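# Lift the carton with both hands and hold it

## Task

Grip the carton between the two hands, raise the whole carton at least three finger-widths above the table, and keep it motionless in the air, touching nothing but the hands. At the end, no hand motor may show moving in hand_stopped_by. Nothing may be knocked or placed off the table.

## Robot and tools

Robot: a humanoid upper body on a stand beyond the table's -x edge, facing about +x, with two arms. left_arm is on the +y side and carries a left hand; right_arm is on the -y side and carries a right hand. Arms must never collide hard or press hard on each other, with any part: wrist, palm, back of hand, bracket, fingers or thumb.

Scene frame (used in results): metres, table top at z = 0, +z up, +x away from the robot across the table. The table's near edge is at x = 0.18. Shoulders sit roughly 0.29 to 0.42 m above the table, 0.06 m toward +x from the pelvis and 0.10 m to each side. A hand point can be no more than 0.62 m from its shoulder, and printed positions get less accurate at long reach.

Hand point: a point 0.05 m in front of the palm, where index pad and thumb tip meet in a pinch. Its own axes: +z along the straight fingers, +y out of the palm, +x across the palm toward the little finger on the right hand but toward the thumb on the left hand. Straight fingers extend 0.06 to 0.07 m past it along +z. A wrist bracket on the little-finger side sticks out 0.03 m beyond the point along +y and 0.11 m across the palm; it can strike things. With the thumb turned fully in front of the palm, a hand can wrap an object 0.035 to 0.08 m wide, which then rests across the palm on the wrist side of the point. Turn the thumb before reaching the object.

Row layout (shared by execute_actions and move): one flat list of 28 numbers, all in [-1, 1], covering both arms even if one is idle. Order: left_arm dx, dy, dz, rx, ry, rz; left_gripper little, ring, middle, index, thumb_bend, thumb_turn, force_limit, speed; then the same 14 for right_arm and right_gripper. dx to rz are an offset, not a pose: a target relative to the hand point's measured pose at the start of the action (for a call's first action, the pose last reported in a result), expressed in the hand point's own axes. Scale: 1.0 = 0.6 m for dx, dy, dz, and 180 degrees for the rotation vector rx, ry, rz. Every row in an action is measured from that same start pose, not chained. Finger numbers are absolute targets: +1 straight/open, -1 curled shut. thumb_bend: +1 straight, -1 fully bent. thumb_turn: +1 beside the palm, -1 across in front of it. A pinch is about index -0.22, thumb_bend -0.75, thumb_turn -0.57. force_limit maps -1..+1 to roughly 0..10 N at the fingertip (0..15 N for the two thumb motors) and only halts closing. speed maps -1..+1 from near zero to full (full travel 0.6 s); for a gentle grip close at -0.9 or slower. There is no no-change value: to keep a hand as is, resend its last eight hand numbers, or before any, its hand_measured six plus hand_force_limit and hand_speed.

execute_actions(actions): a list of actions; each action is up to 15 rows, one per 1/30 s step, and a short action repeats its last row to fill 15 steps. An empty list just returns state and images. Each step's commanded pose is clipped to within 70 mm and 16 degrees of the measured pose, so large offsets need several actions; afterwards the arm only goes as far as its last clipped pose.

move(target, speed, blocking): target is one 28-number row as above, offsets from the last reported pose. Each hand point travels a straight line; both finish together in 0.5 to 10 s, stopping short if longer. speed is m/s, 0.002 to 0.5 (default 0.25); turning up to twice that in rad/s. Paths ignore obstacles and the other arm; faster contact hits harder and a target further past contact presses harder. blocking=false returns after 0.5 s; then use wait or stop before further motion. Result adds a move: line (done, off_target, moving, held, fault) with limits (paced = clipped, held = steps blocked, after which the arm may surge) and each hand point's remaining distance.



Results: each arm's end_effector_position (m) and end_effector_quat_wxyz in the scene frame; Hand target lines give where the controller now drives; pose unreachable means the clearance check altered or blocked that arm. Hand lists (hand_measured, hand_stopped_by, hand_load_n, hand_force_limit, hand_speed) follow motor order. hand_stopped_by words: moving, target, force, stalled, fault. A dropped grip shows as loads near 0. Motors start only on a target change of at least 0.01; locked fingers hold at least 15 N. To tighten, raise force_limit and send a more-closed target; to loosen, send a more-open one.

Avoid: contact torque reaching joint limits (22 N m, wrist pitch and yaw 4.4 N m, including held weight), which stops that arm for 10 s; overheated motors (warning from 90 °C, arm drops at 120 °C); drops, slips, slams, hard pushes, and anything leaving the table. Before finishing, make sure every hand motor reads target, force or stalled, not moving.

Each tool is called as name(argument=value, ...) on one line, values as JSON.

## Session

execute_actions(actions=[])

Scene clock: 0.00 s.
left_arm: end_effector_position=(+0.0861, +0.1745, +0.4782) hand_measured=(+1.000, +1.000, +1.000, +1.000, +1.000, +1.000) hand_load_n=(+0.0, +0.0, +0.0, +0.0, +0.0, +0.0) hand_stopped_by=(target, target, target, target, target, target) hand_force_limit=0.00 hand_speed=-0.80 end_effector_quat_wxyz=(-0.001, -0.004, -0.107, +0.994) | right_arm: end_effector_position=(+0.1596, -0.0890, +0.4898) hand_measured=(+1.000, +1.000, +1.000, +1.000, +1.000, +1.000) hand_load_n=(+0.0, +0.0, +0.0, +0.0, +0.0, +0.0) hand_stopped_by=(target, target, target, target, target, target) hand_force_limit=0.00 hand_speed=-0.80 end_effector_quat_wxyz=(+0.988, -0.108, -0.007, +0.108)
Joint positions: left_arm=[-0.078  0.524  0.287 -0.614 -0.718 -1.053 -0.329] | right_arm=[-0.18  -0.406 -0.257 -0.552  0.469 -1.008  0.172]
Joint velocities: left_arm=[-0.005 -0.006  0.023  0.003  0.009  0.     0.   ] | right_arm=[ 0.002  0.003  0.    -0.002  0.002  0.     0.   ]
Motor temperatures (°C, as the motors report them): left_arm=[34 28 34 36 29 23 23] | right_arm=[33 40 27 33 27 20 28]
Hand target (left_arm): +0.086, +0.174, +0.478; -0.001, -0.004, -0.107, +0.994
Hand target (right_arm): +0.160, -0.089, +0.490; +0.988, -0.108, -0.007, +0.108

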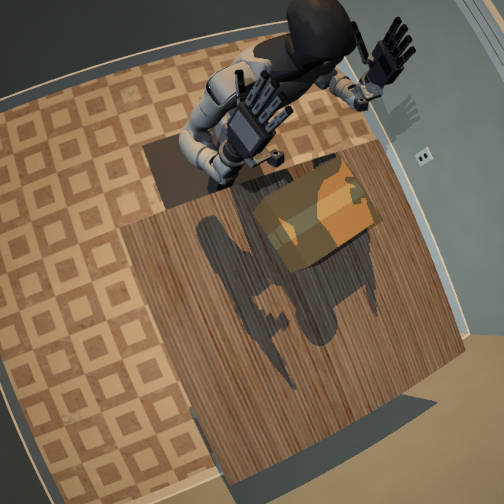

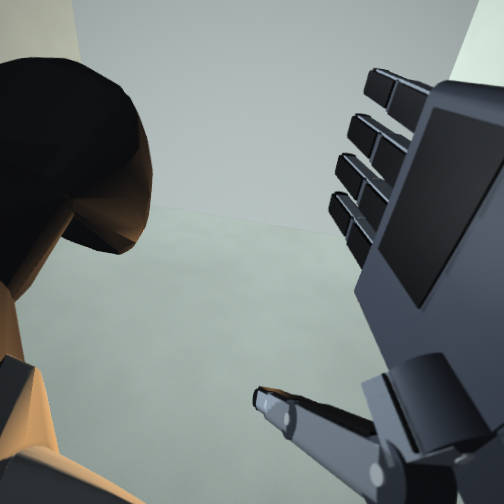

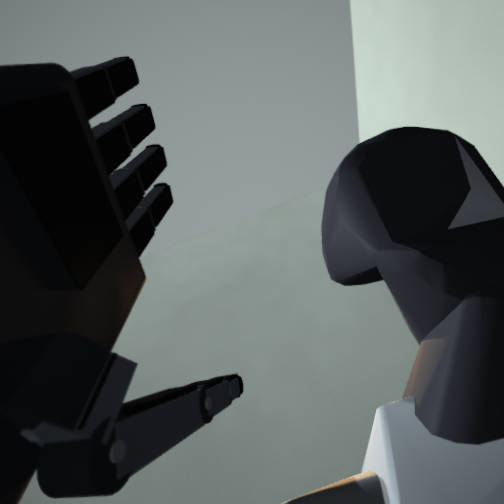

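zoom_image(camera="cam_high", region=[240, 135, 400, 295])

Region (240, 135, 400, 295) of cam_high's 504x504 image, scaled by 3.150, with more detail than that image has.

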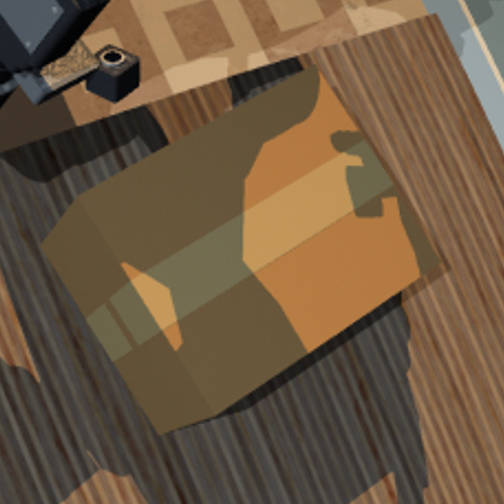

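move(target=[-0.481,0.0685,-0.539,0.155,-0.659,-0.058,0.96,0.93,0.9,0.85,1,1,-0.65,-0.5,0.421,0.1007,-0.557,0.107,0.661,0.095,0.98,0.94,0.91,0.86,1,1,-0.65,-0.5], speed=0.45)

zoom_image(camera="cam_high", region=[220, 110, 420, 310])

Scene clock: 4.63 s.
left_arm: end_effector_position=(+0.3758, +0.2007, +0.1555) hand_measured=(+0.960, +0.930, +0.900, +0.850, +1.000, +1.000) hand_load_n=(+0.0, +0.0, +0.0, +0.0, +0.0, +0.0) hand_stopped_by=(target, target, target, target, target, target) hand_force_limit=-0.65 hand_speed=-0.50 end_effector_quat_wxyz=(-0.008, +0.851, +0.149, +0.504) | right_arm: end_effector_position=(+0.4075, -0.0528, +0.1460) hand_measured=(+0.980, +0.940, +0.910, +0.860, +1.000, +1.000) hand_load_n=(+0.0, +0.0, +0.0, +0.0, +0.0, +0.0) hand_stopped_by=(target, target, target, target, target, target) hand_force_limit=-0.65 hand_speed=-0.50 end_effector_quat_wxyz=(+0.490, -0.011, +0.869, +0.071)
Joint positions: left_arm=[-0.158  0.388  0.06  -0.518 -0.784  0.876  0.496] | right_arm=[-0.091 -0.347 -0.04  -0.468  0.718  0.796 -0.376]
Joint velocities: left_arm=[-0.003 -0.003  0.005 -0.003  0.009  0.005  0.   ] | right_arm=[ 0.006  0.011  0.009 -0.009 -0.006  0.002  0.   ]
Motor temperatures (°C, as the motors report them): left_arm=[34 29 34 37 29 23 23] | right_arm=[34 40 27 34 27 21 28]
Hand target (left_arm): +0.376, +0.202, +0.155; -0.008, +0.852, +0.152, +0.502
Hand target (right_arm): +0.408, -0.053, +0.145; +0.489, -0.009, +0.869, +0.072
Off the commanded pose (left_arm): 0.003 m, 1 deg.
Off the commanded pose (right_arm): 0.006 m, 1 deg.
move: off_target (right_arm)

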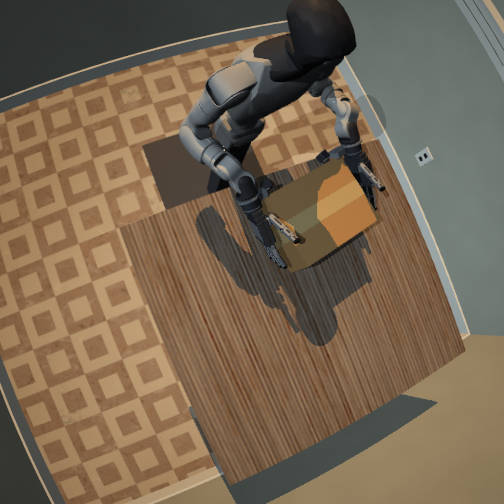

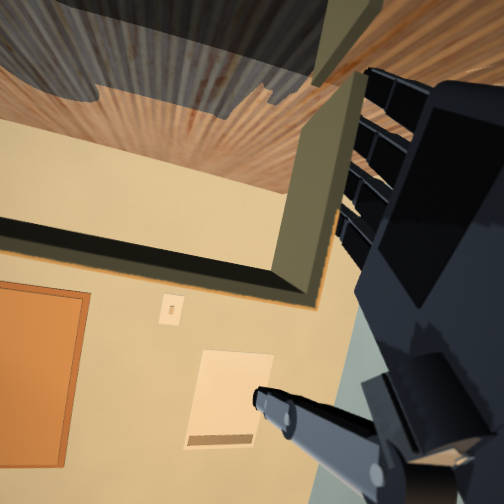

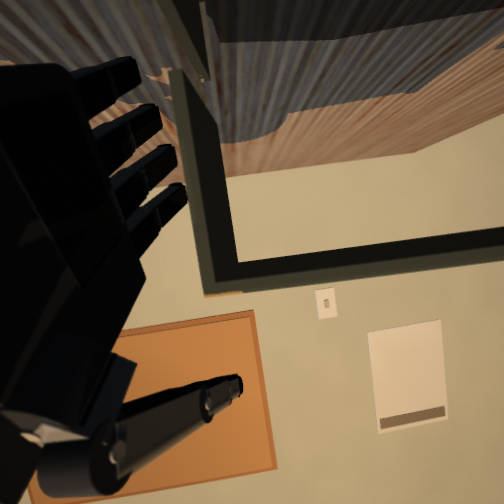

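Region (220, 110, 420, 310) of cam_high's 504x504 image, scaled by 2.520, with more detail than that image has.

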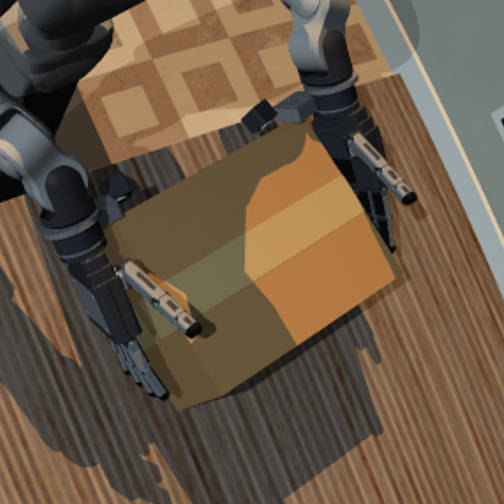

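execute_actions(actions=[])

Scene clock: 5.37 s.
left_arm: end_effector_position=(+0.3758, +0.2007, +0.1554) hand_measured=(+0.960, +0.930, +0.900, +0.850, +1.000, +1.000) hand_load_n=(+0.0, +0.0, +0.0, +0.0, +0.0, +0.0) hand_stopped_by=(target, target, target, target, target, target) hand_force_limit=-0.65 hand_speed=-0.50 end_effector_quat_wxyz=(-0.008, +0.851, +0.149, +0.504) | right_arm: end_effector_position=(+0.4075, -0.0528, +0.1459) hand_measured=(+0.980, +0.940, +0.910, +0.860, +1.000, +1.000) hand_load_n=(+0.0, +0.0, +0.0, +0.0, +0.0, +0.0) hand_stopped_by=(target, target, target, target, target, target) hand_force_limit=-0.65 hand_speed=-0.50 end_effector_quat_wxyz=(+0.490, -0.011, +0.869, +0.071)
Joint positions: left_arm=[-0.158  0.387  0.06  -0.518 -0.784  0.877  0.496] | right_arm=[-0.091 -0.347 -0.04  -0.468  0.718  0.796 -0.376]
Joint velocities: left_arm=[ 0.002 -0.008  0.002  0.012  0.     0.     0.   ] | right_arm=[-0.003  0.009  0.002 -0.008  0.006  0.     0.   ]
Motor temperatures (°C, as the motors report them): left_arm=[34 29 34 37 29 23 23] | right_arm=[34 40 27 34 27 21 28]
Hand target (left_arm): +0.376, +0.202, +0.155; -0.008, +0.852, +0.152, +0.502
Hand target (right_arm): +0.408, -0.053, +0.145; +0.489, -0.009, +0.869, +0.072
Off the commanded pose (left_arm): 0.003 m, 1 deg.
Off the commanded pose (right_arm): 0.006 m, 1 deg.

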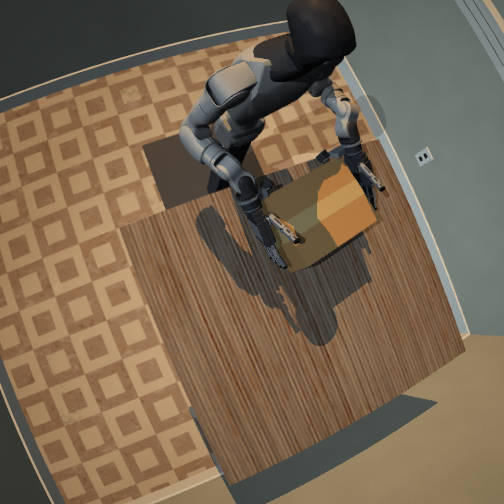

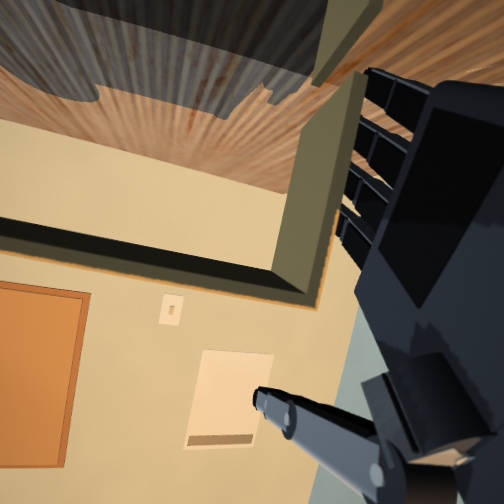

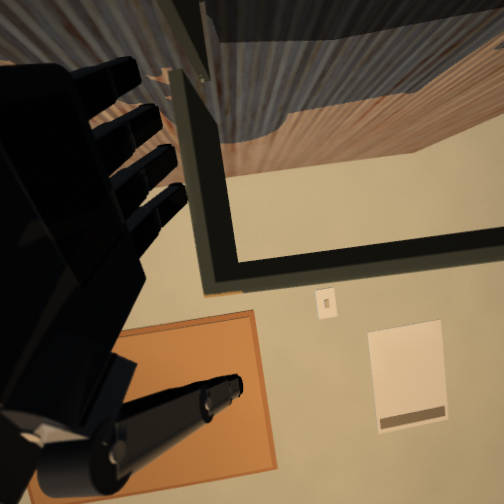

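execute_actions(actions=[[[-0.001,0.003,0,0,0,0,0.96,0.93,0.9,0.85,1,1,-0.65,-0.5,0.001,0.004,0,0,0,0,0.98,0.94,0.91,0.86,1,1,-0.65,-0.5],[-0.001,0.006,0,0,0,0,0.96,0.93,0.9,0.85,1,1,-0.65,-0.5,0.002,0.008,0,0,0,0.001,0.98,0.94,0.91,0.86,1,1,-0.65,-0.5],[-0.002,0.01,0,0,0,0,0.96,0.93,0.9,0.85,1,1,-0.65,-0.5,0.003,0.013,0,-0.001,0,0.002,0.98,0.94,0.91,0.86,1,1,-0.65,-0.5],[-0.003,0.014,0,0,0,0,0.96,0.93,0.9,0.85,1,1,-0.65,-0.5,0.004,0.018,0,-0.001,0,0.002,0.98,0.94,0.91,0.86,1,1,-0.65,-0.5],[-0.004,0.018,0,0,0,0,0.96,0.93,0.9,0.85,1,1,-0.65,-0.5,0.005,0.023,0,-0.002,0,0.003,0.98,0.94,0.91,0.86,1,1,-0.65,-0.5],[-0.004,0.022,0,0,0,0,0.96,0.93,0.9,0.85,1,1,-0.65,-0.5,0.006,0.028,0,-0.002,0,0.004,0.98,0.94,0.91,0.86,1,1,-0.65,-0.5],[-0.005,0.026,0,0,0,0,0.96,0.93,0.9,0.85,1,1,-0.65,-0.5,0.007,0.033,0,-0.003,0,0.005,0.98,0.94,0.91,0.86,1,1,-0.65,-0.5],[-0.006,0.029,0,0,0,0,0.96,0.93,0.9,0.85,1,1,-0.65,-0.5,0.008,0.037,0,-0.003,0,0.005,0.98,0.94,0.91,0.86,1,1,-0.65,-0.5],[-0.006,0.032,0,0,0,0,0.96,0.93,0.9,0.85,1,1,-0.65,-0.5,0.008,0.041,0,-0.004,0,0.006,0.98,0.94,0.91,0.86,1,1,-0.65,-0.5],[-0.007,0.034,0,0,0,0,0.96,0.93,0.9,0.85,1,1,-0.65,-0.5,0.009,0.044,0,-0.004,0,0.006,0.98,0.94,0.91,0.86,1,1,-0.65,-0.5],[-0.007,0.036,0,0,0,0,0.96,0.93,0.9,0.85,1,1,-0.65,-0.5,0.009,0.046,0,-0.004,0,0.006,0.98,0.94,0.91,0.86,1,1,-0.65,-0.5]]])

execute_actions(actions=[])

Scene clock: 6.23 s.
left_arm: end_effector_position=(+0.3782, +0.1846, +0.1525) hand_measured=(+0.960, +0.930, +0.900, +0.850, +1.000, +1.000) hand_load_n=(+0.0, +0.0, +0.0, +0.0, +0.0, +0.0) hand_stopped_by=(target, target, target, target, target, target) hand_force_limit=-0.65 hand_speed=-0.50 end_effector_quat_wxyz=(-0.014, +0.852, +0.152, +0.501) | right_arm: end_effector_position=(+0.4026, -0.0312, +0.1414) hand_measured=(+0.980, +0.940, +0.910, +0.860, +1.000, +1.000) hand_load_n=(+0.0, +0.0, +0.0, +0.0, +0.0, +0.0) hand_stopped_by=(target, target, target, target, target, target) hand_force_limit=-0.65 hand_speed=-0.50 end_effector_quat_wxyz=(+0.487, -0.004, +0.870, +0.074)
Joint positions: left_arm=[-0.172  0.334 -0.009 -0.53  -0.751  0.877  0.573] | right_arm=[-0.099 -0.273  0.037 -0.479  0.682  0.787 -0.452]
Joint velocities: left_arm=[ 0.    -0.002 -0.021 -0.009 -0.008  0.     0.018] | right_arm=[-0.003  0.     0.011 -0.006 -0.003 -0.005 -0.017]
Motor temperatures (°C, as the motors report them): left_arm=[34 29 34 37 29 23 23] | right_arm=[34 40 27 34 27 21 28]
Hand target (left_arm): +0.379, +0.179, +0.154; -0.008, +0.852, +0.150, +0.502
Hand target (right_arm): +0.402, -0.026, +0.143; +0.488, -0.006, +0.869, +0.081
Off the commanded pose (left_arm): 0.006 m, 1 deg.
Off the commanded pose (right_arm): 0.007 m, 1 deg.

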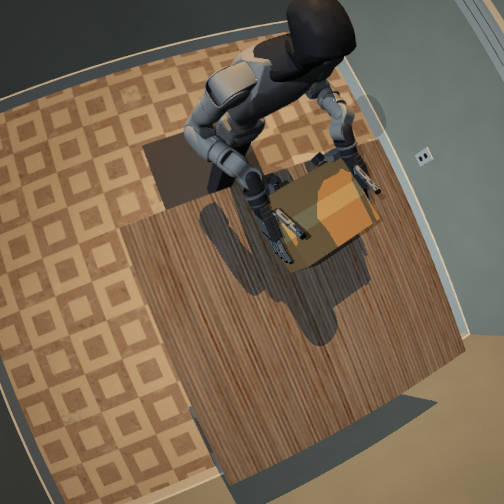

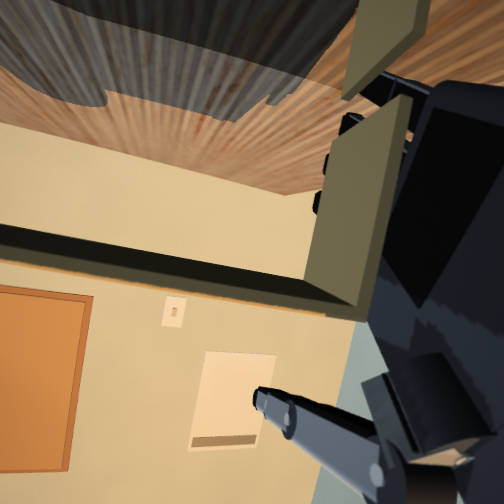

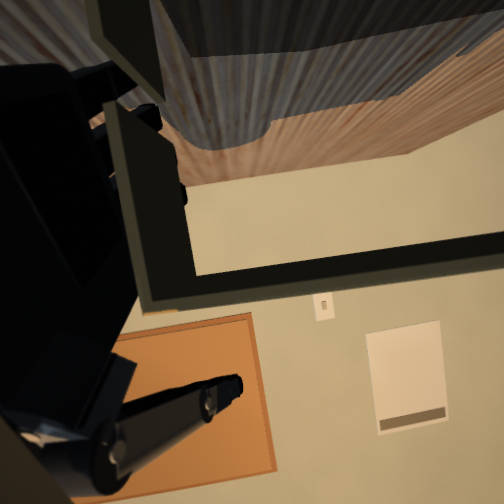

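Scene clock: 6.23 s.
left_arm: end_effector_position=(+0.3782, +0.1846, +0.1525) hand_measured=(+0.960, +0.930, +0.900, +0.850, +1.000, +1.000) hand_load_n=(+0.0, +0.0, +0.0, +0.0, +0.0, +0.0) hand_stopped_by=(target, target, target, target, target, target) hand_force_limit=-0.65 hand_speed=-0.50 end_effector_quat_wxyz=(-0.014, +0.852, +0.152, +0.501) | right_arm: end_effector_position=(+0.4026, -0.0312, +0.1414) hand_measured=(+0.980, +0.940, +0.910, +0.860, +1.000, +1.000) hand_load_n=(+0.0, +0.0, +0.0, +0.0, +0.0, +0.0) hand_stopped_by=(target, target, target, target, target, target) hand_force_limit=-0.65 hand_speed=-0.50 end_effector_quat_wxyz=(+0.487, -0.004, +0.870, +0.074)
Joint positions: left_arm=[-0.172  0.334 -0.009 -0.53  -0.751  0.877  0.573] | right_arm=[-0.099 -0.273  0.037 -0.479  0.682  0.787 -0.452]
Joint velocities: left_arm=[ 0.    -0.002 -0.021 -0.009 -0.008  0.     0.018] | right_arm=[-0.003  0.     0.011 -0.006 -0.003 -0.005 -0.017]
Motor temperatures (°C, as the motors report them): left_arm=[34 29 34 37 29 23 23] | right_arm=[34 40 27 34 27 21 28]
Hand target (left_arm): +0.379, +0.179, +0.154; -0.008, +0.852, +0.150, +0.502
Hand target (right_arm): +0.402, -0.026, +0.143; +0.488, -0.006, +0.869, +0.081
Off the commanded pose (left_arm): 0.006 m, 1 deg.
Off the commanded pose (right_arm): 0.007 m, 1 deg.

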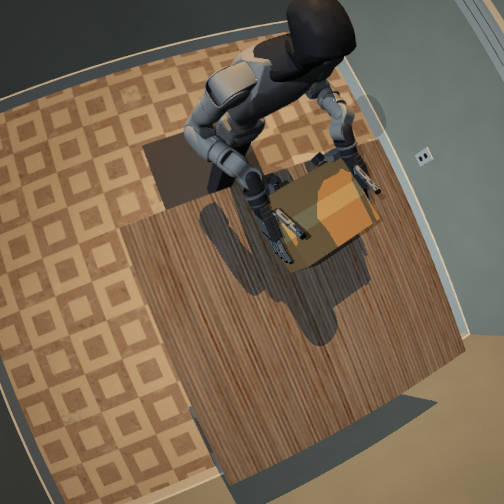

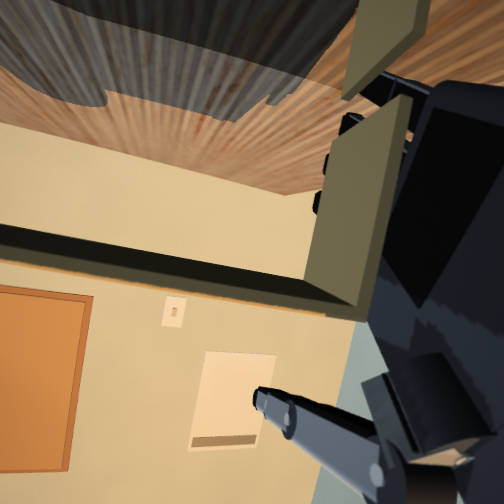

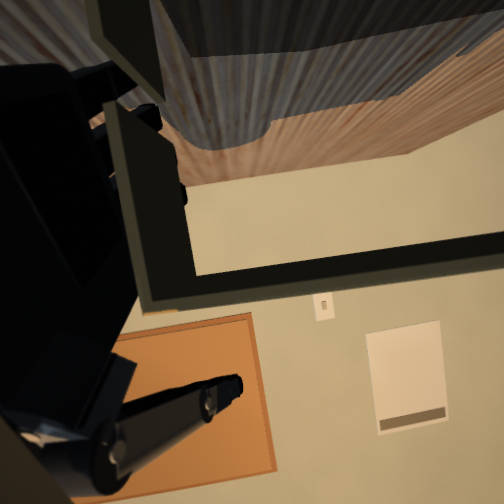

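execute_actions(actions=[[[0.003,0.008,-0.002,0,0,0,0.96,0.93,0.9,0.85,1,1,-0.65,-0.5,-0.003,0.008,-0.002,0,0,0.003,0.98,0.94,0.91,0.86,1,1,-0.65,-0.5],[0.006,0.008,-0.004,0,0,0,0.96,0.93,0.9,0.85,1,1,-0.65,-0.5,-0.007,0.008,-0.004,0,0,0.004,0.98,0.94,0.91,0.86,1,1,-0.65,-0.5],[0.008,0.009,-0.005,0,0,0,0.96,0.93,0.9,0.85,1,1,-0.65,-0.5,-0.01,0.009,-0.006,0,0,0.005,0.98,0.94,0.91,0.86,1,1,-0.65,-0.5],[0.009,0.011,-0.006,0,0,0,0.96,0.93,0.9,0.85,1,1,-0.65,-0.5,-0.011,0.011,-0.007,0,0,0.005,0.98,0.94,0.91,0.86,1,1,-0.65,-0.5],[0.009,0.014,-0.006,0,0,0,0.96,0.93,0.9,0.85,1,1,-0.65,-0.5,-0.011,0.014,-0.007,0,0,0.005,0.98,0.94,0.91,0.86,1,1,-0.65,-0.5],[0.008,0.017,-0.006,-0.002,0,-0.001,0.96,0.93,0.9,0.85,1,1,-0.65,-0.5,-0.01,0.017,-0.007,-0.002,0,0.006,0.98,0.94,0.91,0.86,1,1,-0.65,-0.5],[0.008,0.02,-0.007,-0.004,0,-0.002,0.96,0.93,0.9,0.85,1,1,-0.65,-0.5,-0.01,0.02,-0.008,-0.004,0,0.007,0.98,0.94,0.91,0.86,1,1,-0.65,-0.5],[0.007,0.023,-0.008,-0.006,-0.001,-0.003,0.96,0.93,0.9,0.85,1,1,-0.65,-0.5,-0.009,0.023,-0.008,-0.006,0,0.008,0.98,0.94,0.91,0.86,1,1,-0.65,-0.5],[0.007,0.026,-0.009,-0.008,-0.001,-0.004,0.96,0.93,0.9,0.85,1,1,-0.65,-0.5,-0.009,0.026,-0.009,-0.008,0,0.008,0.98,0.94,0.91,0.86,1,1,-0.65,-0.5],[0.006,0.029,-0.01,-0.01,-0.002,-0.005,0.96,0.93,0.9,0.85,1,1,-0.65,-0.5,-0.008,0.029,-0.01,-0.01,0.001,0.009,0.98,0.94,0.91,0.86,1,1,-0.65,-0.5],[0.005,0.032,-0.011,-0.012,-0.002,-0.006,0.96,0.93,0.9,0.85,1,1,-0.65,-0.5,-0.008,0.032,-0.011,-0.012,0.001,0.01,0.98,0.94,0.91,0.86,1,1,-0.65,-0.5],[0.005,0.035,-0.012,-0.014,-0.003,-0.007,0.96,0.93,0.9,0.85,1,1,-0.65,-0.5,-0.008,0.035,-0.012,-0.014,0.001,0.011,0.98,0.94,0.91,0.86,1,1,-0.65,-0.5]]])

wait(seconds=0.2)

Scene clock: 7.47 s.
left_arm: end_effector_position=(+0.3786, +0.1865, +0.1555) hand_measured=(+0.960, +0.930, +0.900, +0.850, +1.000, +1.000) hand_load_n=(+0.0, +0.0, +0.0, +0.0, +0.0, +0.0) hand_stopped_by=(target, target, target, target, target, target) hand_force_limit=-0.65 hand_speed=-0.50 end_effector_quat_wxyz=(-0.028, +0.852, +0.160, +0.497) | right_arm: end_effector_position=(+0.4030, -0.0308, +0.1474) hand_measured=(+0.980, +0.940, +0.910, +0.860, +1.000, +1.000) hand_load_n=(+0.0, +0.0, +0.0, +0.0, +0.0, +0.0) hand_stopped_by=(target, target, target, target, target, target) hand_force_limit=-0.65 hand_speed=-0.50 end_effector_quat_wxyz=(+0.488, +0.006, +0.870, +0.068)
Joint positions: left_arm=[-0.189  0.309 -0.002 -0.557 -0.756  0.923  0.633] | right_arm=[-0.107 -0.25   0.031 -0.517  0.695  0.826 -0.506]
Joint velocities: left_arm=[ 0.    -0.015  0.014 -0.008  0.006  0.015  0.   ] | right_arm=[ 0.     0.009 -0.011  0.    -0.012 -0.007  0.   ]
Motor temperatures (°C, as the motors report them): left_arm=[34 29 34 37 29 24 23] | right_arm=[34 40 27 34 27 21 28]
Hand target (left_arm): +0.379, +0.164, +0.161; +0.011, +0.853, +0.151, +0.500
Hand target (right_arm): +0.397, -0.012, +0.152; +0.484, -0.000, +0.869, +0.102
Off the commanded pose (left_arm): 0.023 m, 5 deg.
Off the commanded pose (right_arm): 0.020 m, 4 deg.

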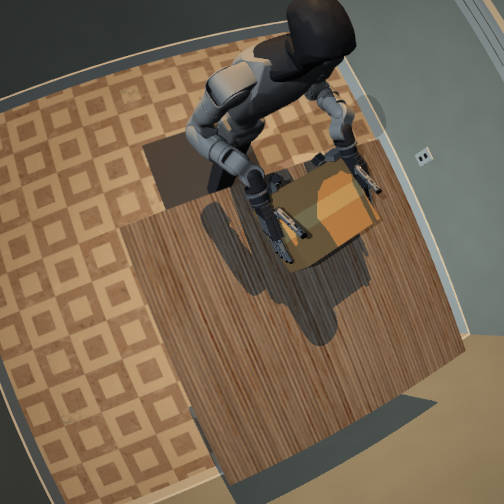

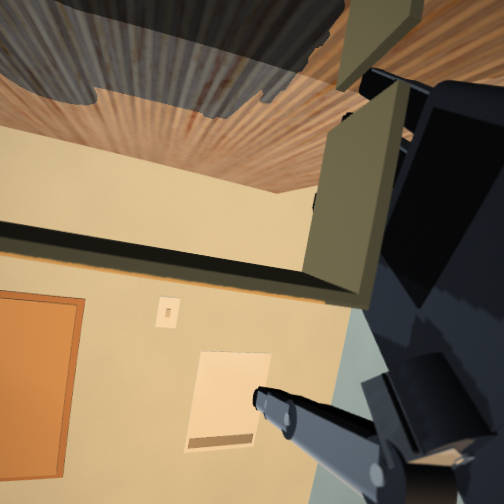

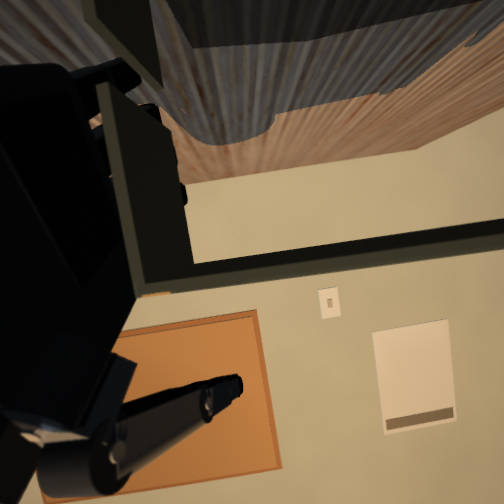

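Scene clock: 7.67 s.
left_arm: end_effector_position=(+0.3786, +0.1866, +0.1554) hand_measured=(+0.960, +0.930, +0.900, +0.850, +1.000, +1.000) hand_load_n=(+0.0, +0.0, +0.0, +0.0, +0.0, +0.0) hand_stopped_by=(target, target, target, target, target, target) hand_force_limit=-0.65 hand_speed=-0.50 end_effector_quat_wxyz=(-0.028, +0.852, +0.161, +0.497) | right_arm: end_effector_position=(+0.4030, -0.0308, +0.1474) hand_measured=(+0.980, +0.940, +0.910, +0.860, +1.000, +1.000) hand_load_n=(+0.0, +0.0, +0.0, +0.0, +0.0, +0.0) hand_stopped_by=(target, target, target, target, target, target) hand_force_limit=-0.65 hand_speed=-0.50 end_effector_quat_wxyz=(+0.488, +0.006, +0.870, +0.068)
Joint positions: left_arm=[-0.189  0.308 -0.001 -0.557 -0.756  0.924  0.633] | right_arm=[-0.107 -0.25   0.031 -0.517  0.695  0.826 -0.506]
Joint velocities: left_arm=[ 0.    -0.009 -0.006 -0.002  0.006  0.     0.   ] | right_arm=[ 0.005 -0.008 -0.006 -0.002  0.009  0.     0.   ]
Motor temperatures (°C, as the motors report them): left_arm=[34 29 34 37 29 24 23] | right_arm=[34 40 27 34 27 21 28]
Hand target (left_arm): +0.379, +0.164, +0.161; +0.011, +0.853, +0.151, +0.500
Hand target (right_arm): +0.397, -0.012, +0.152; +0.484, -0.000, +0.869, +0.102
Off the commanded pose (left_arm): 0.023 m, 5 deg.
Off the commanded pose (right_arm): 0.020 m, 4 deg.
wait: 0.20 s; at rest by 0.17 s

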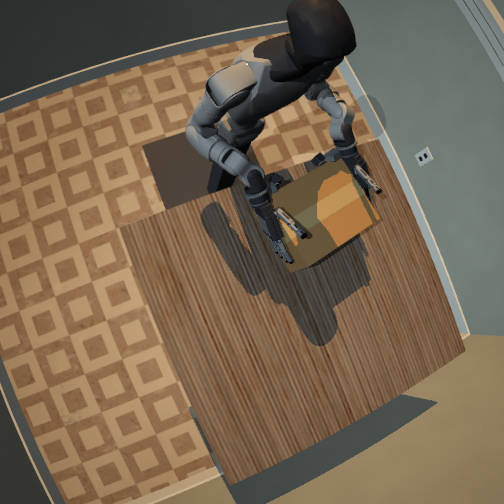

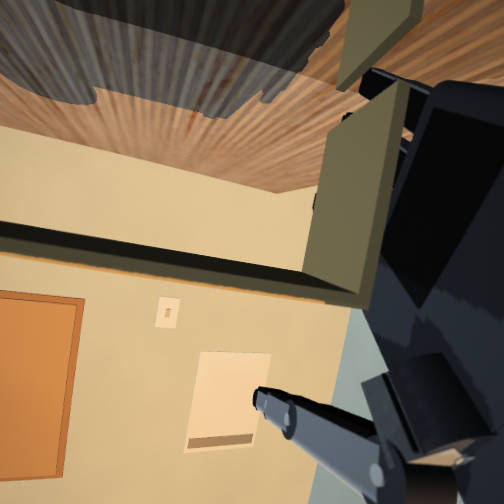

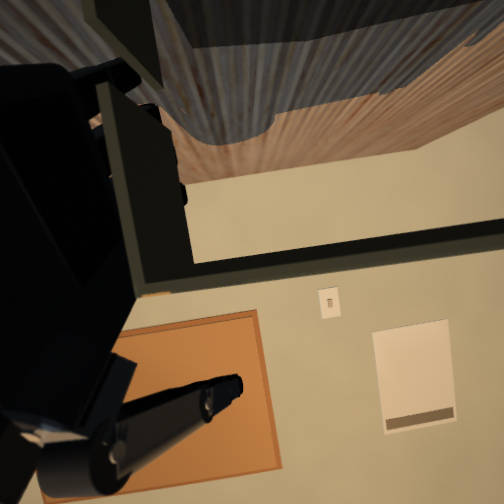

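execute_actions(actions=[[[-0.001,0.038,-0.012,-0.027,-0.003,-0.008,0.96,0.93,0.9,0.85,1,1,-0.65,-0.5,0.001,0.034,-0.009,-0.022,0.002,0.008,0.98,0.94,0.91,0.86,1,1,-0.65,-0.5],[-0.001,0.04,-0.013,-0.029,-0.003,-0.009,0.96,0.93,0.9,0.85,1,1,-0.65,-0.5,0.001,0.036,-0.01,-0.024,0.002,0.009,0.98,0.94,0.91,0.86,1,1,-0.65,-0.5],[-0.002,0.042,-0.014,-0.031,-0.004,-0.01,0.96,0.93,0.9,0.85,1,1,-0.65,-0.5,0.001,0.038,-0.01,-0.026,0.003,0.01,0.98,0.94,0.91,0.86,1,1,-0.65,-0.5],[-0.002,0.044,-0.014,-0.033,-0.004,-0.011,0.96,0.93,0.9,0.85,1,1,-0.65,-0.5,0.001,0.04,-0.011,-0.028,0.003,0.011,0.98,0.94,0.91,0.86,1,1,-0.65,-0.5],[-0.002,0.046,-0.015,-0.035,-0.005,-0.012,0.96,0.93,0.9,0.85,1,1,-0.65,-0.5,0.002,0.042,-0.011,-0.03,0.003,0.012,0.98,0.94,0.91,0.86,1,1,-0.65,-0.5],[-0.003,0.048,-0.016,-0.037,-0.005,-0.013,0.96,0.93,0.9,0.85,1,1,-0.65,-0.5,0.002,0.044,-0.012,-0.032,0.003,0.013,0.98,0.94,0.91,0.86,1,1,-0.65,-0.5],[-0.003,0.05,-0.016,-0.039,-0.006,-0.014,0.3,0.3,0.3,0.3,1,1,-0.7,-0.75,0.002,0.046,-0.013,-0.034,0.004,0.014,0.3,0.3,0.3,0.3,1,1,-0.7,-0.75],[-0.004,0.052,-0.017,-0.041,-0.006,-0.015,0.3,0.3,0.3,0.3,1,1,-0.7,-0.75,0.002,0.048,-0.013,-0.036,0.004,0.015,0.3,0.3,0.3,0.3,1,1,-0.7,-0.75],[-0.004,0.054,-0.018,-0.043,-0.007,-0.015,0.3,0.3,0.3,0.3,1,1,-0.7,-0.75,0.002,0.05,-0.014,-0.037,0.004,0.015,0.3,0.3,0.3,0.3,1,1,-0.7,-0.75],[-0.004,0.056,-0.018,-0.044,-0.007,-0.015,0.3,0.3,0.3,0.3,1,1,-0.7,-0.75,0.002,0.052,-0.014,-0.038,0.004,0.015,0.3,0.3,0.3,0.3,1,1,-0.7,-0.75]]])

wait(seconds=0.5)

Scene clock: 10.00 s.
left_arm: end_effector_position=(+0.3777, +0.1858, +0.1562) hand_measured=(+0.878, +0.848, +0.818, +0.768, +1.000, +1.000) hand_load_n=(+0.0, +0.0, +0.0, +0.0, +0.0, +0.0) hand_stopped_by=(moving, moving, moving, moving, target, target) hand_force_limit=-0.70 hand_speed=-0.75 end_effector_quat_wxyz=(-0.014, +0.852, +0.162, +0.497) | right_arm: end_effector_position=(+0.4024, -0.0310, +0.1483) hand_measured=(+0.898, +0.858, +0.828, +0.778, +1.000, +1.000) hand_load_n=(+0.0, +0.0, +0.0, +0.0, +0.0, +0.0) hand_stopped_by=(moving, moving, moving, moving, target, target) hand_force_limit=-0.70 hand_speed=-0.75 end_effector_quat_wxyz=(+0.488, +0.008, +0.869, +0.076)
Joint positions: left_arm=[-0.182  0.305  0.019 -0.557 -0.766  0.925  0.602] | right_arm=[-0.1   -0.247  0.019 -0.516  0.696  0.82  -0.482]
Joint velocities: left_arm=[ 0.     0.003  0.02   0.008  0.009  0.008 -0.011] | right_arm=[ 0.     0.    -0.005 -0.006  0.002  0.     0.007]
Motor temperatures (°C, as the motors report them): left_arm=[35 29 34 37 29 24 24] | right_arm=[34 40 27 34 27 21 29]
Hand target (left_arm): +0.377, +0.153, +0.163; +0.044, +0.853, +0.147, +0.498
Hand target (right_arm): +0.393, -0.002, +0.155; +0.480, -0.003, +0.867, +0.131
Off the commanded pose (left_arm): 0.034 m, 7 deg.
Off the commanded pose (right_arm): 0.032 m, 6 deg.

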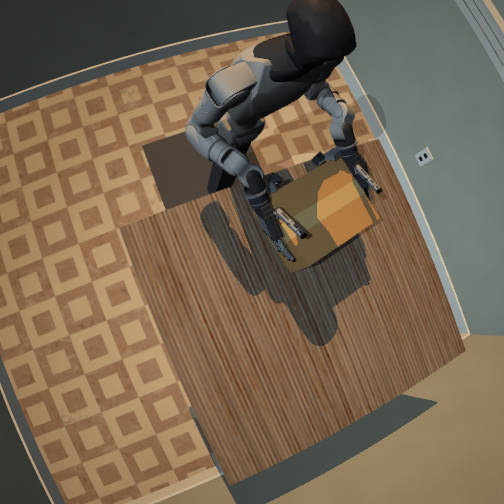

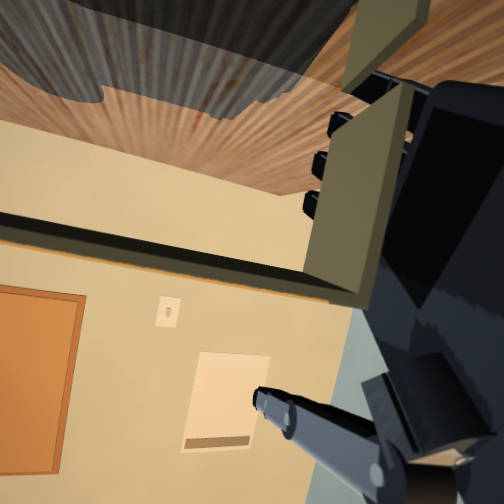

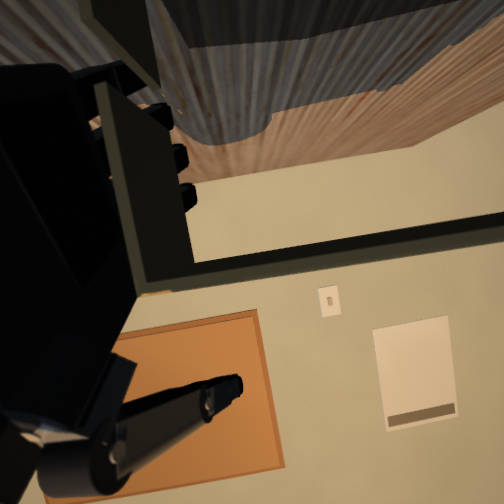

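Scene clock: 10.50 s.
left_arm: end_effector_position=(+0.3776, +0.1864, +0.1559) hand_measured=(+0.810, +0.780, +0.736, +0.644, +1.000, +1.000) hand_load_n=(+1.0, +0.5, +1.0, +2.0, +0.0, +0.0) hand_stopped_by=(force, force, force, force, target, target) hand_force_limit=-0.70 hand_speed=-0.75 end_effector_quat_wxyz=(-0.014, +0.852, +0.165, +0.497) | right_arm: end_effector_position=(+0.4028, -0.0319, +0.1482) hand_measured=(+0.842, +0.816, +0.774, +0.696, +1.000, +1.000) hand_load_n=(+1.0, +0.5, +2.0, +2.5, +0.0, +0.0) hand_stopped_by=(force, force, force, force, target, target) hand_force_limit=-0.70 hand_speed=-0.75 end_effector_quat_wxyz=(+0.488, +0.012, +0.869, +0.076)
Joint positions: left_arm=[-0.181  0.302  0.021 -0.557 -0.766  0.926  0.605] | right_arm=[-0.1   -0.243  0.017 -0.515  0.696  0.82  -0.485]
Joint velocities: left_arm=[ 0.     0.002 -0.008 -0.003  0.002  0.     0.   ] | right_arm=[ 0.008 -0.005 -0.006 -0.003  0.002  0.     0.   ]
Motor temperatures (°C, as the motors report them): left_arm=[35 29 34 37 29 24 24] | right_arm=[34 40 27 34 27 21 29]
Hand target (left_arm): +0.377, +0.153, +0.163; +0.044, +0.853, +0.147, +0.498
Hand target (right_arm): +0.393, -0.002, +0.155; +0.480, -0.003, +0.867, +0.131
Off the commanded pose (left_arm): 0.035 m, 7 deg.
Off the commanded pose (right_arm): 0.033 m, 7 deg.
wait: 0.50 s; at rest by 0.43 s

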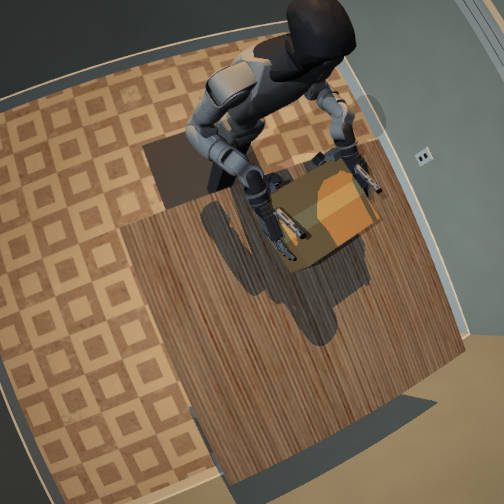

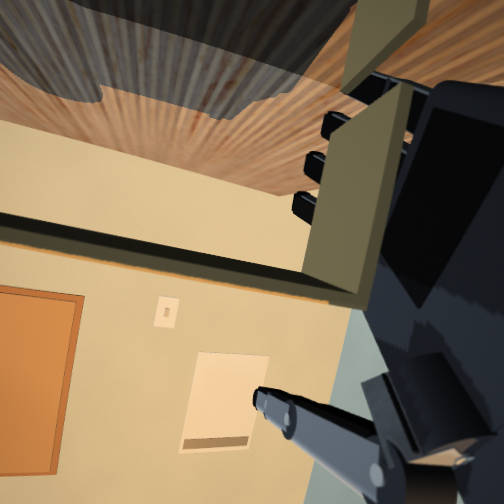

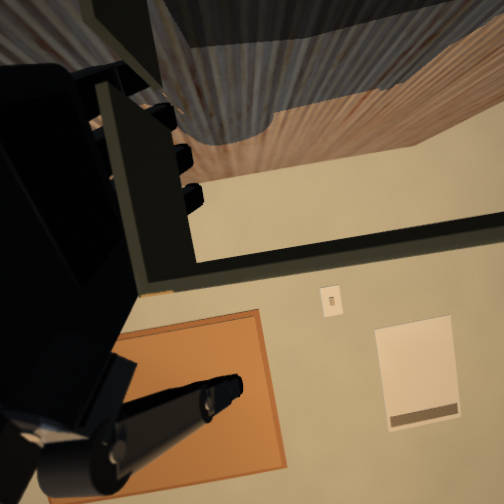

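execute_actions(actions=[[[-0.005,0.057,-0.018,-0.039,-0.006,-0.009,0.3,0.3,0.3,0.3,1,1,-0.7,-0.75,0.004,0.055,-0.015,-0.037,0.005,0.009,0.3,0.3,0.3,0.3,1,1,-0.7,-0.75],[-0.006,0.06,-0.019,-0.041,-0.007,-0.009,0.3,0.3,0.3,0.3,1,1,-0.7,-0.75,0.004,0.058,-0.015,-0.039,0.006,0.01,0.3,0.3,0.3,0.3,1,1,-0.7,-0.75],[-0.006,0.063,-0.02,-0.043,-0.007,-0.01,0.3,0.3,0.3,0.3,1,1,-0.7,-0.75,0.005,0.061,-0.016,-0.041,0.006,0.01,0.3,0.3,0.3,0.3,1,1,-0.7,-0.75],[-0.007,0.066,-0.021,-0.046,-0.007,-0.01,0.3,0.3,0.3,0.3,1,1,-0.7,-0.75,0.005,0.064,-0.017,-0.043,0.006,0.011,0.3,0.3,0.3,0.3,1,1,-0.7,-0.75],[-0.007,0.069,-0.022,-0.048,-0.008,-0.011,0.3,0.3,0.3,0.3,1,1,-0.7,-0.75,0.005,0.067,-0.018,-0.045,0.006,0.011,0.3,0.3,0.3,0.3,1,1,-0.7,-0.75],[-0.008,0.072,-0.023,-0.05,-0.008,-0.011,0.3,0.3,0.3,0.3,1,1,-0.7,-0.75,0.006,0.07,-0.018,-0.047,0.007,0.012,0.3,0.3,0.3,0.3,1,1,-0.7,-0.75],[-0.008,0.075,-0.024,-0.052,-0.009,-0.012,0.3,0.3,0.3,0.3,1,1,-0.7,-0.75,0.006,0.073,-0.019,-0.049,0.007,0.012,0.3,0.3,0.3,0.3,1,1,-0.7,-0.75],[-0.009,0.078,-0.025,-0.055,-0.009,-0.012,0.3,0.3,0.3,0.3,1,1,-0.7,-0.75,0.006,0.076,-0.02,-0.051,0.007,0.013,0.3,0.3,0.3,0.3,1,1,-0.7,-0.75],[-0.009,0.081,-0.026,-0.057,-0.01,-0.013,0.3,0.3,0.3,0.3,1,1,-0.7,-0.75,0.007,0.079,-0.021,-0.053,0.008,0.013,0.3,0.3,0.3,0.3,1,1,-0.7,-0.75],[-0.01,0.084,-0.026,-0.059,-0.01,-0.013,0.3,0.3,0.3,0.3,1,1,-0.7,-0.75,0.007,0.081,-0.021,-0.055,0.008,0.014,0.3,0.3,0.3,0.3,1,1,-0.7,-0.75]]])

Scene clock: 11.57 s.
left_arm: end_effector_position=(+0.3761, +0.1866, +0.1561) hand_measured=(+0.810, +0.780, +0.736, +0.644, +1.000, +1.000) hand_load_n=(+2.5, +1.5, +2.0, +2.0, +0.0, +0.0) hand_stopped_by=(force, force, force, force, target, target) hand_force_limit=-0.70 hand_speed=-0.75 end_effector_quat_wxyz=(-0.012, +0.852, +0.167, +0.496) | right_arm: end_effector_position=(+0.4018, -0.0316, +0.1483) hand_measured=(+0.844, +0.816, +0.774, +0.696, +1.000, +1.000) hand_load_n=(+2.5, +0.5, +2.5, +3.0, +0.0, +0.0) hand_stopped_by=(force, force, force, force, target, target) hand_force_limit=-0.70 hand_speed=-0.75 end_effector_quat_wxyz=(+0.488, +0.011, +0.869, +0.078)
Joint positions: left_arm=[-0.174  0.297  0.03  -0.566 -0.77   0.933  0.602] | right_arm=[-0.095 -0.243  0.014 -0.518  0.697  0.821 -0.477]
Joint velocities: left_arm=[-0.006 -0.021 -0.002  0.    -0.009  0.    -0.002] | right_arm=[ 0.     0.012 -0.005  0.     0.003  0.     0.003]
Motor temperatures (°C, as the motors report them): left_arm=[35 29 34 37 29 24 24] | right_arm=[34 40 27 35 27 21 30]
Hand target (left_arm): +0.374, +0.137, +0.168; +0.077, +0.854, +0.136, +0.496
Hand target (right_arm): +0.386, +0.013, +0.160; +0.475, -0.013, +0.865, +0.161
Off the commanded pose (left_arm): 0.053 m, 11 deg.
Off the commanded pose (right_arm): 0.050 m, 10 deg.

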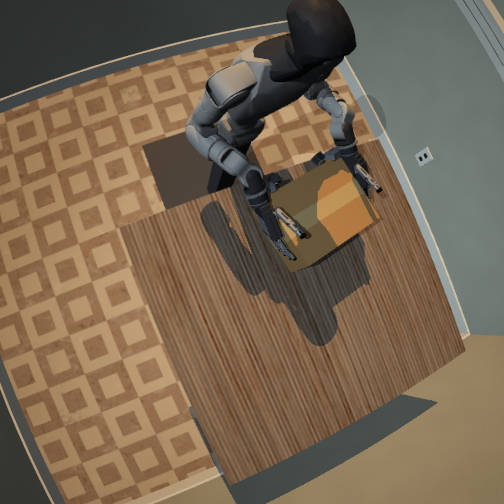

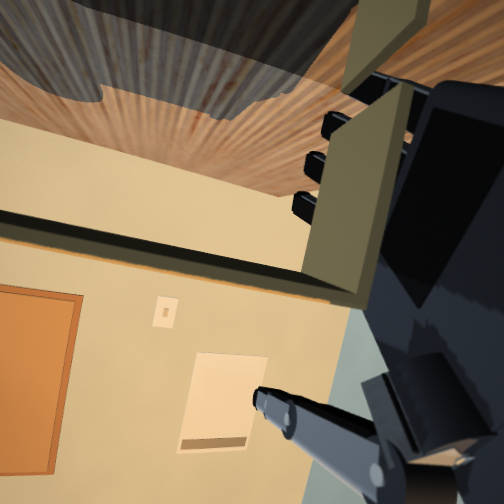

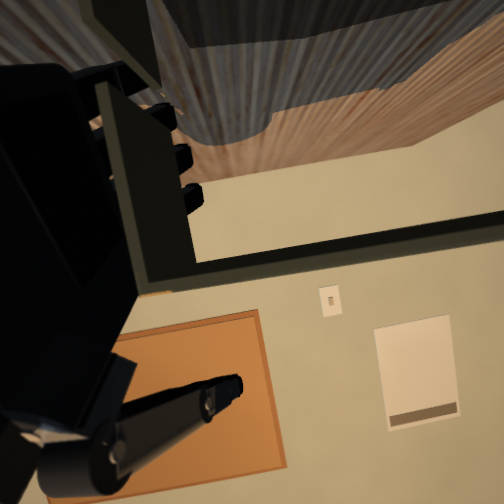

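execute_actions(actions=[[[-0.007,0.084,-0.025,-0.059,-0.01,-0.012,0.3,0.3,0.3,0.3,1,1,-0.7,-0.75,0.004,0.081,-0.021,-0.054,0.008,0.014,0.3,0.3,0.3,0.3,1,1,-0.7,-0.75],[-0.004,0.085,-0.027,-0.059,-0.009,-0.012,0.3,0.3,0.3,0.3,1,1,-0.7,-0.75,0.001,0.082,-0.023,-0.054,0.007,0.014,0.3,0.3,0.3,0.3,1,1,-0.7,-0.75],[-0.001,0.085,-0.029,-0.059,-0.008,-0.012,0.3,0.3,0.3,0.3,1,1,-0.7,-0.75,-0.002,0.082,-0.025,-0.054,0.006,0.014,0.3,0.3,0.3,0.3,1,1,-0.7,-0.75],[0.002,0.086,-0.03,-0.059,-0.008,-0.012,0.3,0.3,0.3,0.3,1,1,-0.7,-0.75,-0.005,0.083,-0.026,-0.054,0.006,0.014,0.3,0.3,0.3,0.3,1,1,-0.7,-0.75],[0.005,0.086,-0.032,-0.059,-0.007,-0.012,0.3,0.3,0.3,0.3,1,1,-0.7,-0.75,-0.008,0.083,-0.028,-0.054,0.005,0.014,0.3,0.3,0.3,0.3,1,1,-0.7,-0.75],[0.008,0.087,-0.034,-0.059,-0.006,-0.012,0.3,0.3,0.3,0.3,1,1,-0.7,-0.75,-0.011,0.084,-0.03,-0.054,0.004,0.014,0.3,0.3,0.3,0.3,1,1,-0.7,-0.75],[0.011,0.087,-0.036,-0.059,-0.006,-0.012,0.3,0.3,0.3,0.3,1,1,-0.7,-0.75,-0.014,0.084,-0.032,-0.054,0.004,0.014,0.3,0.3,0.3,0.3,1,1,-0.7,-0.75],[0.014,0.088,-0.037,-0.059,-0.005,-0.012,0.3,0.3,0.3,0.3,1,1,-0.7,-0.75,-0.017,0.085,-0.034,-0.054,0.003,0.014,0.3,0.3,0.3,0.3,1,1,-0.7,-0.75],[0.017,0.088,-0.039,-0.059,-0.004,-0.012,0.3,0.3,0.3,0.3,1,1,-0.7,-0.75,-0.02,0.085,-0.036,-0.054,0.002,0.014,0.3,0.3,0.3,0.3,1,1,-0.7,-0.75],[0.02,0.089,-0.041,-0.059,-0.004,-0.012,0.3,0.3,0.3,0.3,1,1,-0.7,-0.75,-0.023,0.086,-0.037,-0.054,0.002,0.014,0.3,0.3,0.3,0.3,1,1,-0.7,-0.75],[0.023,0.089,-0.043,-0.059,-0.003,-0.012,0.3,0.3,0.3,0.3,1,1,-0.7,-0.75,-0.026,0.086,-0.039,-0.054,0.001,0.014,0.3,0.3,0.3,0.3,1,1,-0.7,-0.75],[0.026,0.09,-0.045,-0.059,-0.003,-0.012,0.3,0.3,0.3,0.3,1,1,-0.7,-0.75,-0.029,0.087,-0.041,-0.054,0.001,0.014,0.3,0.3,0.3,0.3,1,1,-0.7,-0.75],[0.029,0.09,-0.046,-0.059,-0.002,-0.012,0.3,0.3,0.3,0.3,1,1,-0.7,-0.75,-0.032,0.087,-0.043,-0.054,0,0.014,0.3,0.3,0.3,0.3,1,1,-0.7,-0.75],[0.032,0.091,-0.048,-0.059,-0.002,-0.012,0.3,0.3,0.3,0.3,1,1,-0.7,-0.75,-0.035,0.088,-0.045,-0.054,0,0.014,0.3,0.3,0.3,0.3,1,1,-0.7,-0.75],[0.034,0.091,-0.049,-0.059,-0.002,-0.012,0.3,0.3,0.3,0.3,1,1,-0.7,-0.75,-0.037,0.088,-0.046,-0.054,0,0.014,0.3,0.3,0.3,0.3,1,1,-0.7,-0.75]]])

wait(seconds=0.25)

Scene clock: 12.87 s.
left_arm: end_effector_position=(+0.3764, +0.1877, +0.1842) hand_measured=(+0.810, +0.780, +0.736, +0.644, +1.000, +1.000) hand_load_n=(+5.5, +1.5, +0.5, +0.0, +0.0, +0.0) hand_stopped_by=(force, force, force, force, target, target) hand_force_limit=-0.70 hand_speed=-0.75 end_effector_quat_wxyz=(-0.006, +0.843, +0.174, +0.510) | right_arm: end_effector_position=(+0.4008, -0.0315, +0.1741) hand_measured=(+0.844, +0.816, +0.774, +0.696, +1.000, +1.000) hand_load_n=(+3.5, +0.5, +1.5, +2.0, +0.0, +0.0) hand_stopped_by=(force, force, force, force, target, target) hand_force_limit=-0.70 hand_speed=-0.75 end_effector_quat_wxyz=(+0.499, +0.016, +0.862, +0.084)
Joint positions: left_arm=[-0.219  0.27   0.108 -0.661 -0.856  1.049  0.673] | right_arm=[-0.116 -0.228 -0.046 -0.628  0.765  0.927 -0.538]
Joint velocities: left_arm=[-0.239 -0.091  0.218 -0.227 -0.272  0.338  0.262] | right_arm=[-0.16   0.054 -0.201 -0.307  0.219  0.324 -0.232]
Motor temperatures (°C, as the motors report them): left_arm=[35 29 34 38 29 24 26] | right_arm=[34 40 28 35 27 21 32]
Hand target (left_arm): +0.374, +0.137, +0.198; +0.077, +0.846, +0.135, +0.509
Hand target (right_arm): +0.384, +0.014, +0.190; +0.488, -0.018, +0.858, +0.162
Off the commanded pose (left_arm): 0.054 m, 10 deg.
Off the commanded pose (right_arm): 0.051 m, 10 deg.

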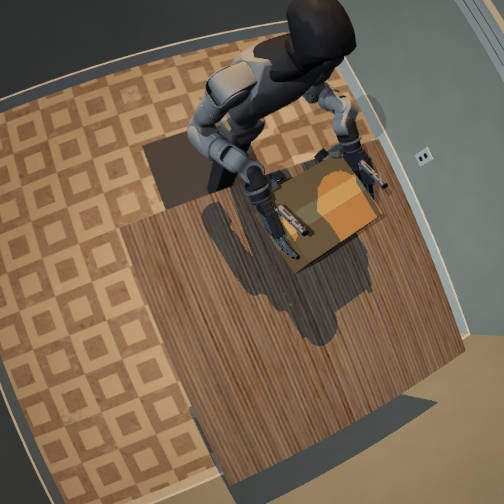

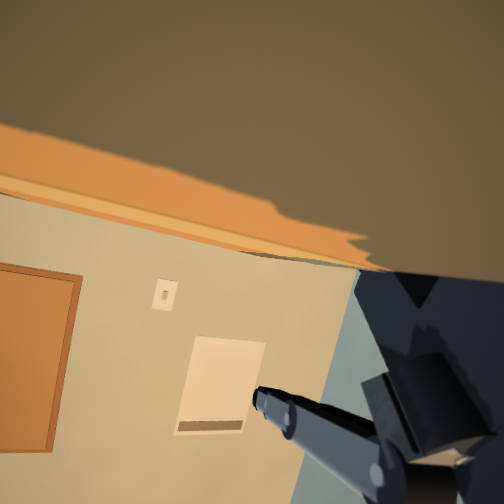

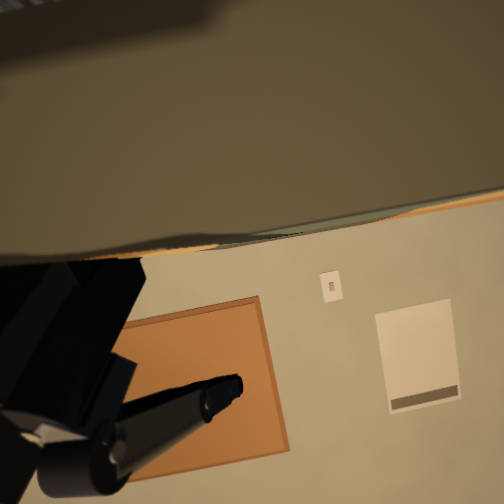

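Scene clock: 13.13 s.
left_arm: end_effector_position=(+0.3768, +0.1876, +0.1893) hand_measured=(+0.810, +0.780, +0.736, +0.644, +1.000, +1.000) hand_load_n=(+4.5, +1.0, +0.0, +0.0, +0.0, +0.0) hand_stopped_by=(force, force, force, force, target, target) hand_force_limit=-0.70 hand_speed=-0.75 end_effector_quat_wxyz=(-0.006, +0.842, +0.174, +0.511) | right_arm: end_effector_position=(+0.4011, -0.0313, +0.1793) hand_measured=(+0.844, +0.816, +0.774, +0.696, +1.000, +1.000) hand_load_n=(+1.5, +0.5, +1.5, +2.0, +0.0, +0.0) hand_stopped_by=(force, force, force, force, target, target) hand_force_limit=-0.70 hand_speed=-0.75 end_effector_quat_wxyz=(+0.501, +0.015, +0.861, +0.083)
Joint positions: left_arm=[-0.235  0.263  0.125 -0.676 -0.876  1.08   0.693] | right_arm=[-0.128 -0.225 -0.061 -0.648  0.782  0.956 -0.554]
Joint velocities: left_arm=[ 0.009  0.012  0.017  0.002 -0.003  0.001  0.001] | right_arm=[ 0.009  0.003  0.002 -0.003 -0.003  0.     0.   ]
Motor temperatures (°C, as the motors report them): left_arm=[35 29 34 38 29 24 26] | right_arm=[35 40 28 35 27 21 32]
Hand target (left_arm): +0.374, +0.137, +0.198; +0.077, +0.846, +0.135, +0.509
Hand target (right_arm): +0.384, +0.014, +0.190; +0.488, -0.018, +0.858, +0.162
Off the commanded pose (left_arm): 0.053 m, 10 deg.
Off the commanded pose (right_arm): 0.049 m, 10 deg.
wait: 0.27 s; at rest by 0.23 s

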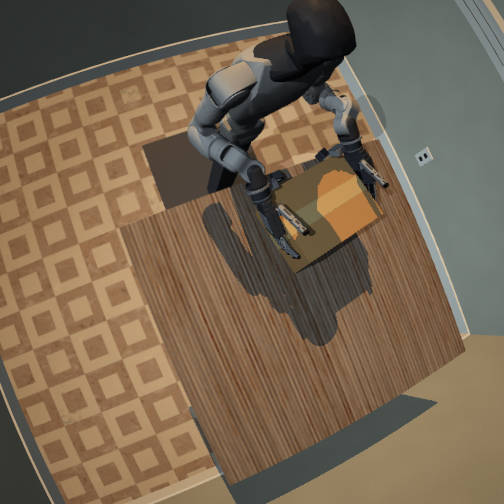

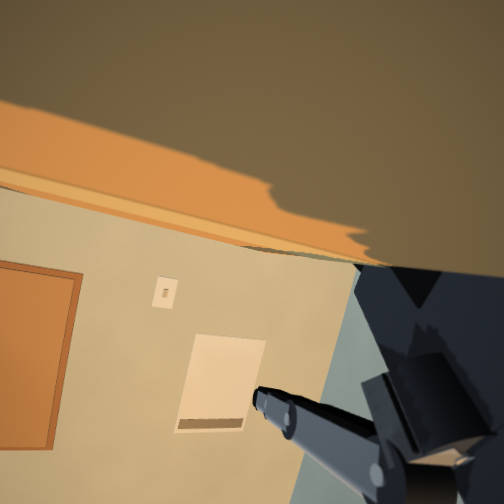

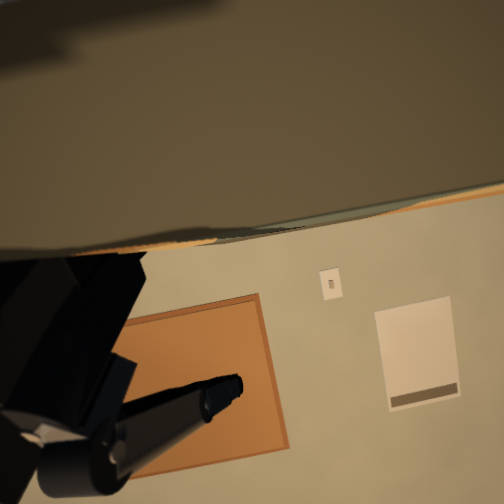

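zoom_image(camera="cam_high", region=[220, 110, 420, 310])

Region (220, 110, 420, 310) of cam_high's 504x504 image, scaled by 2.520, with more detail than that image has.

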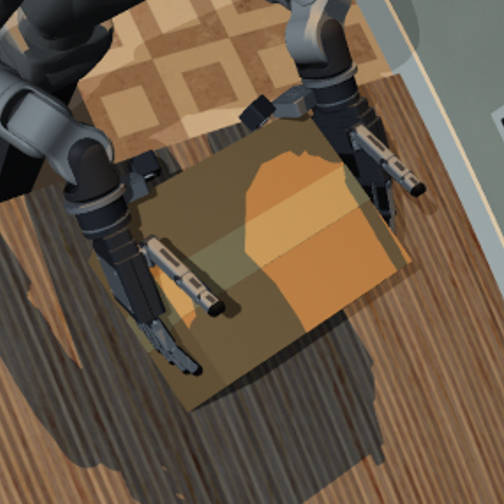

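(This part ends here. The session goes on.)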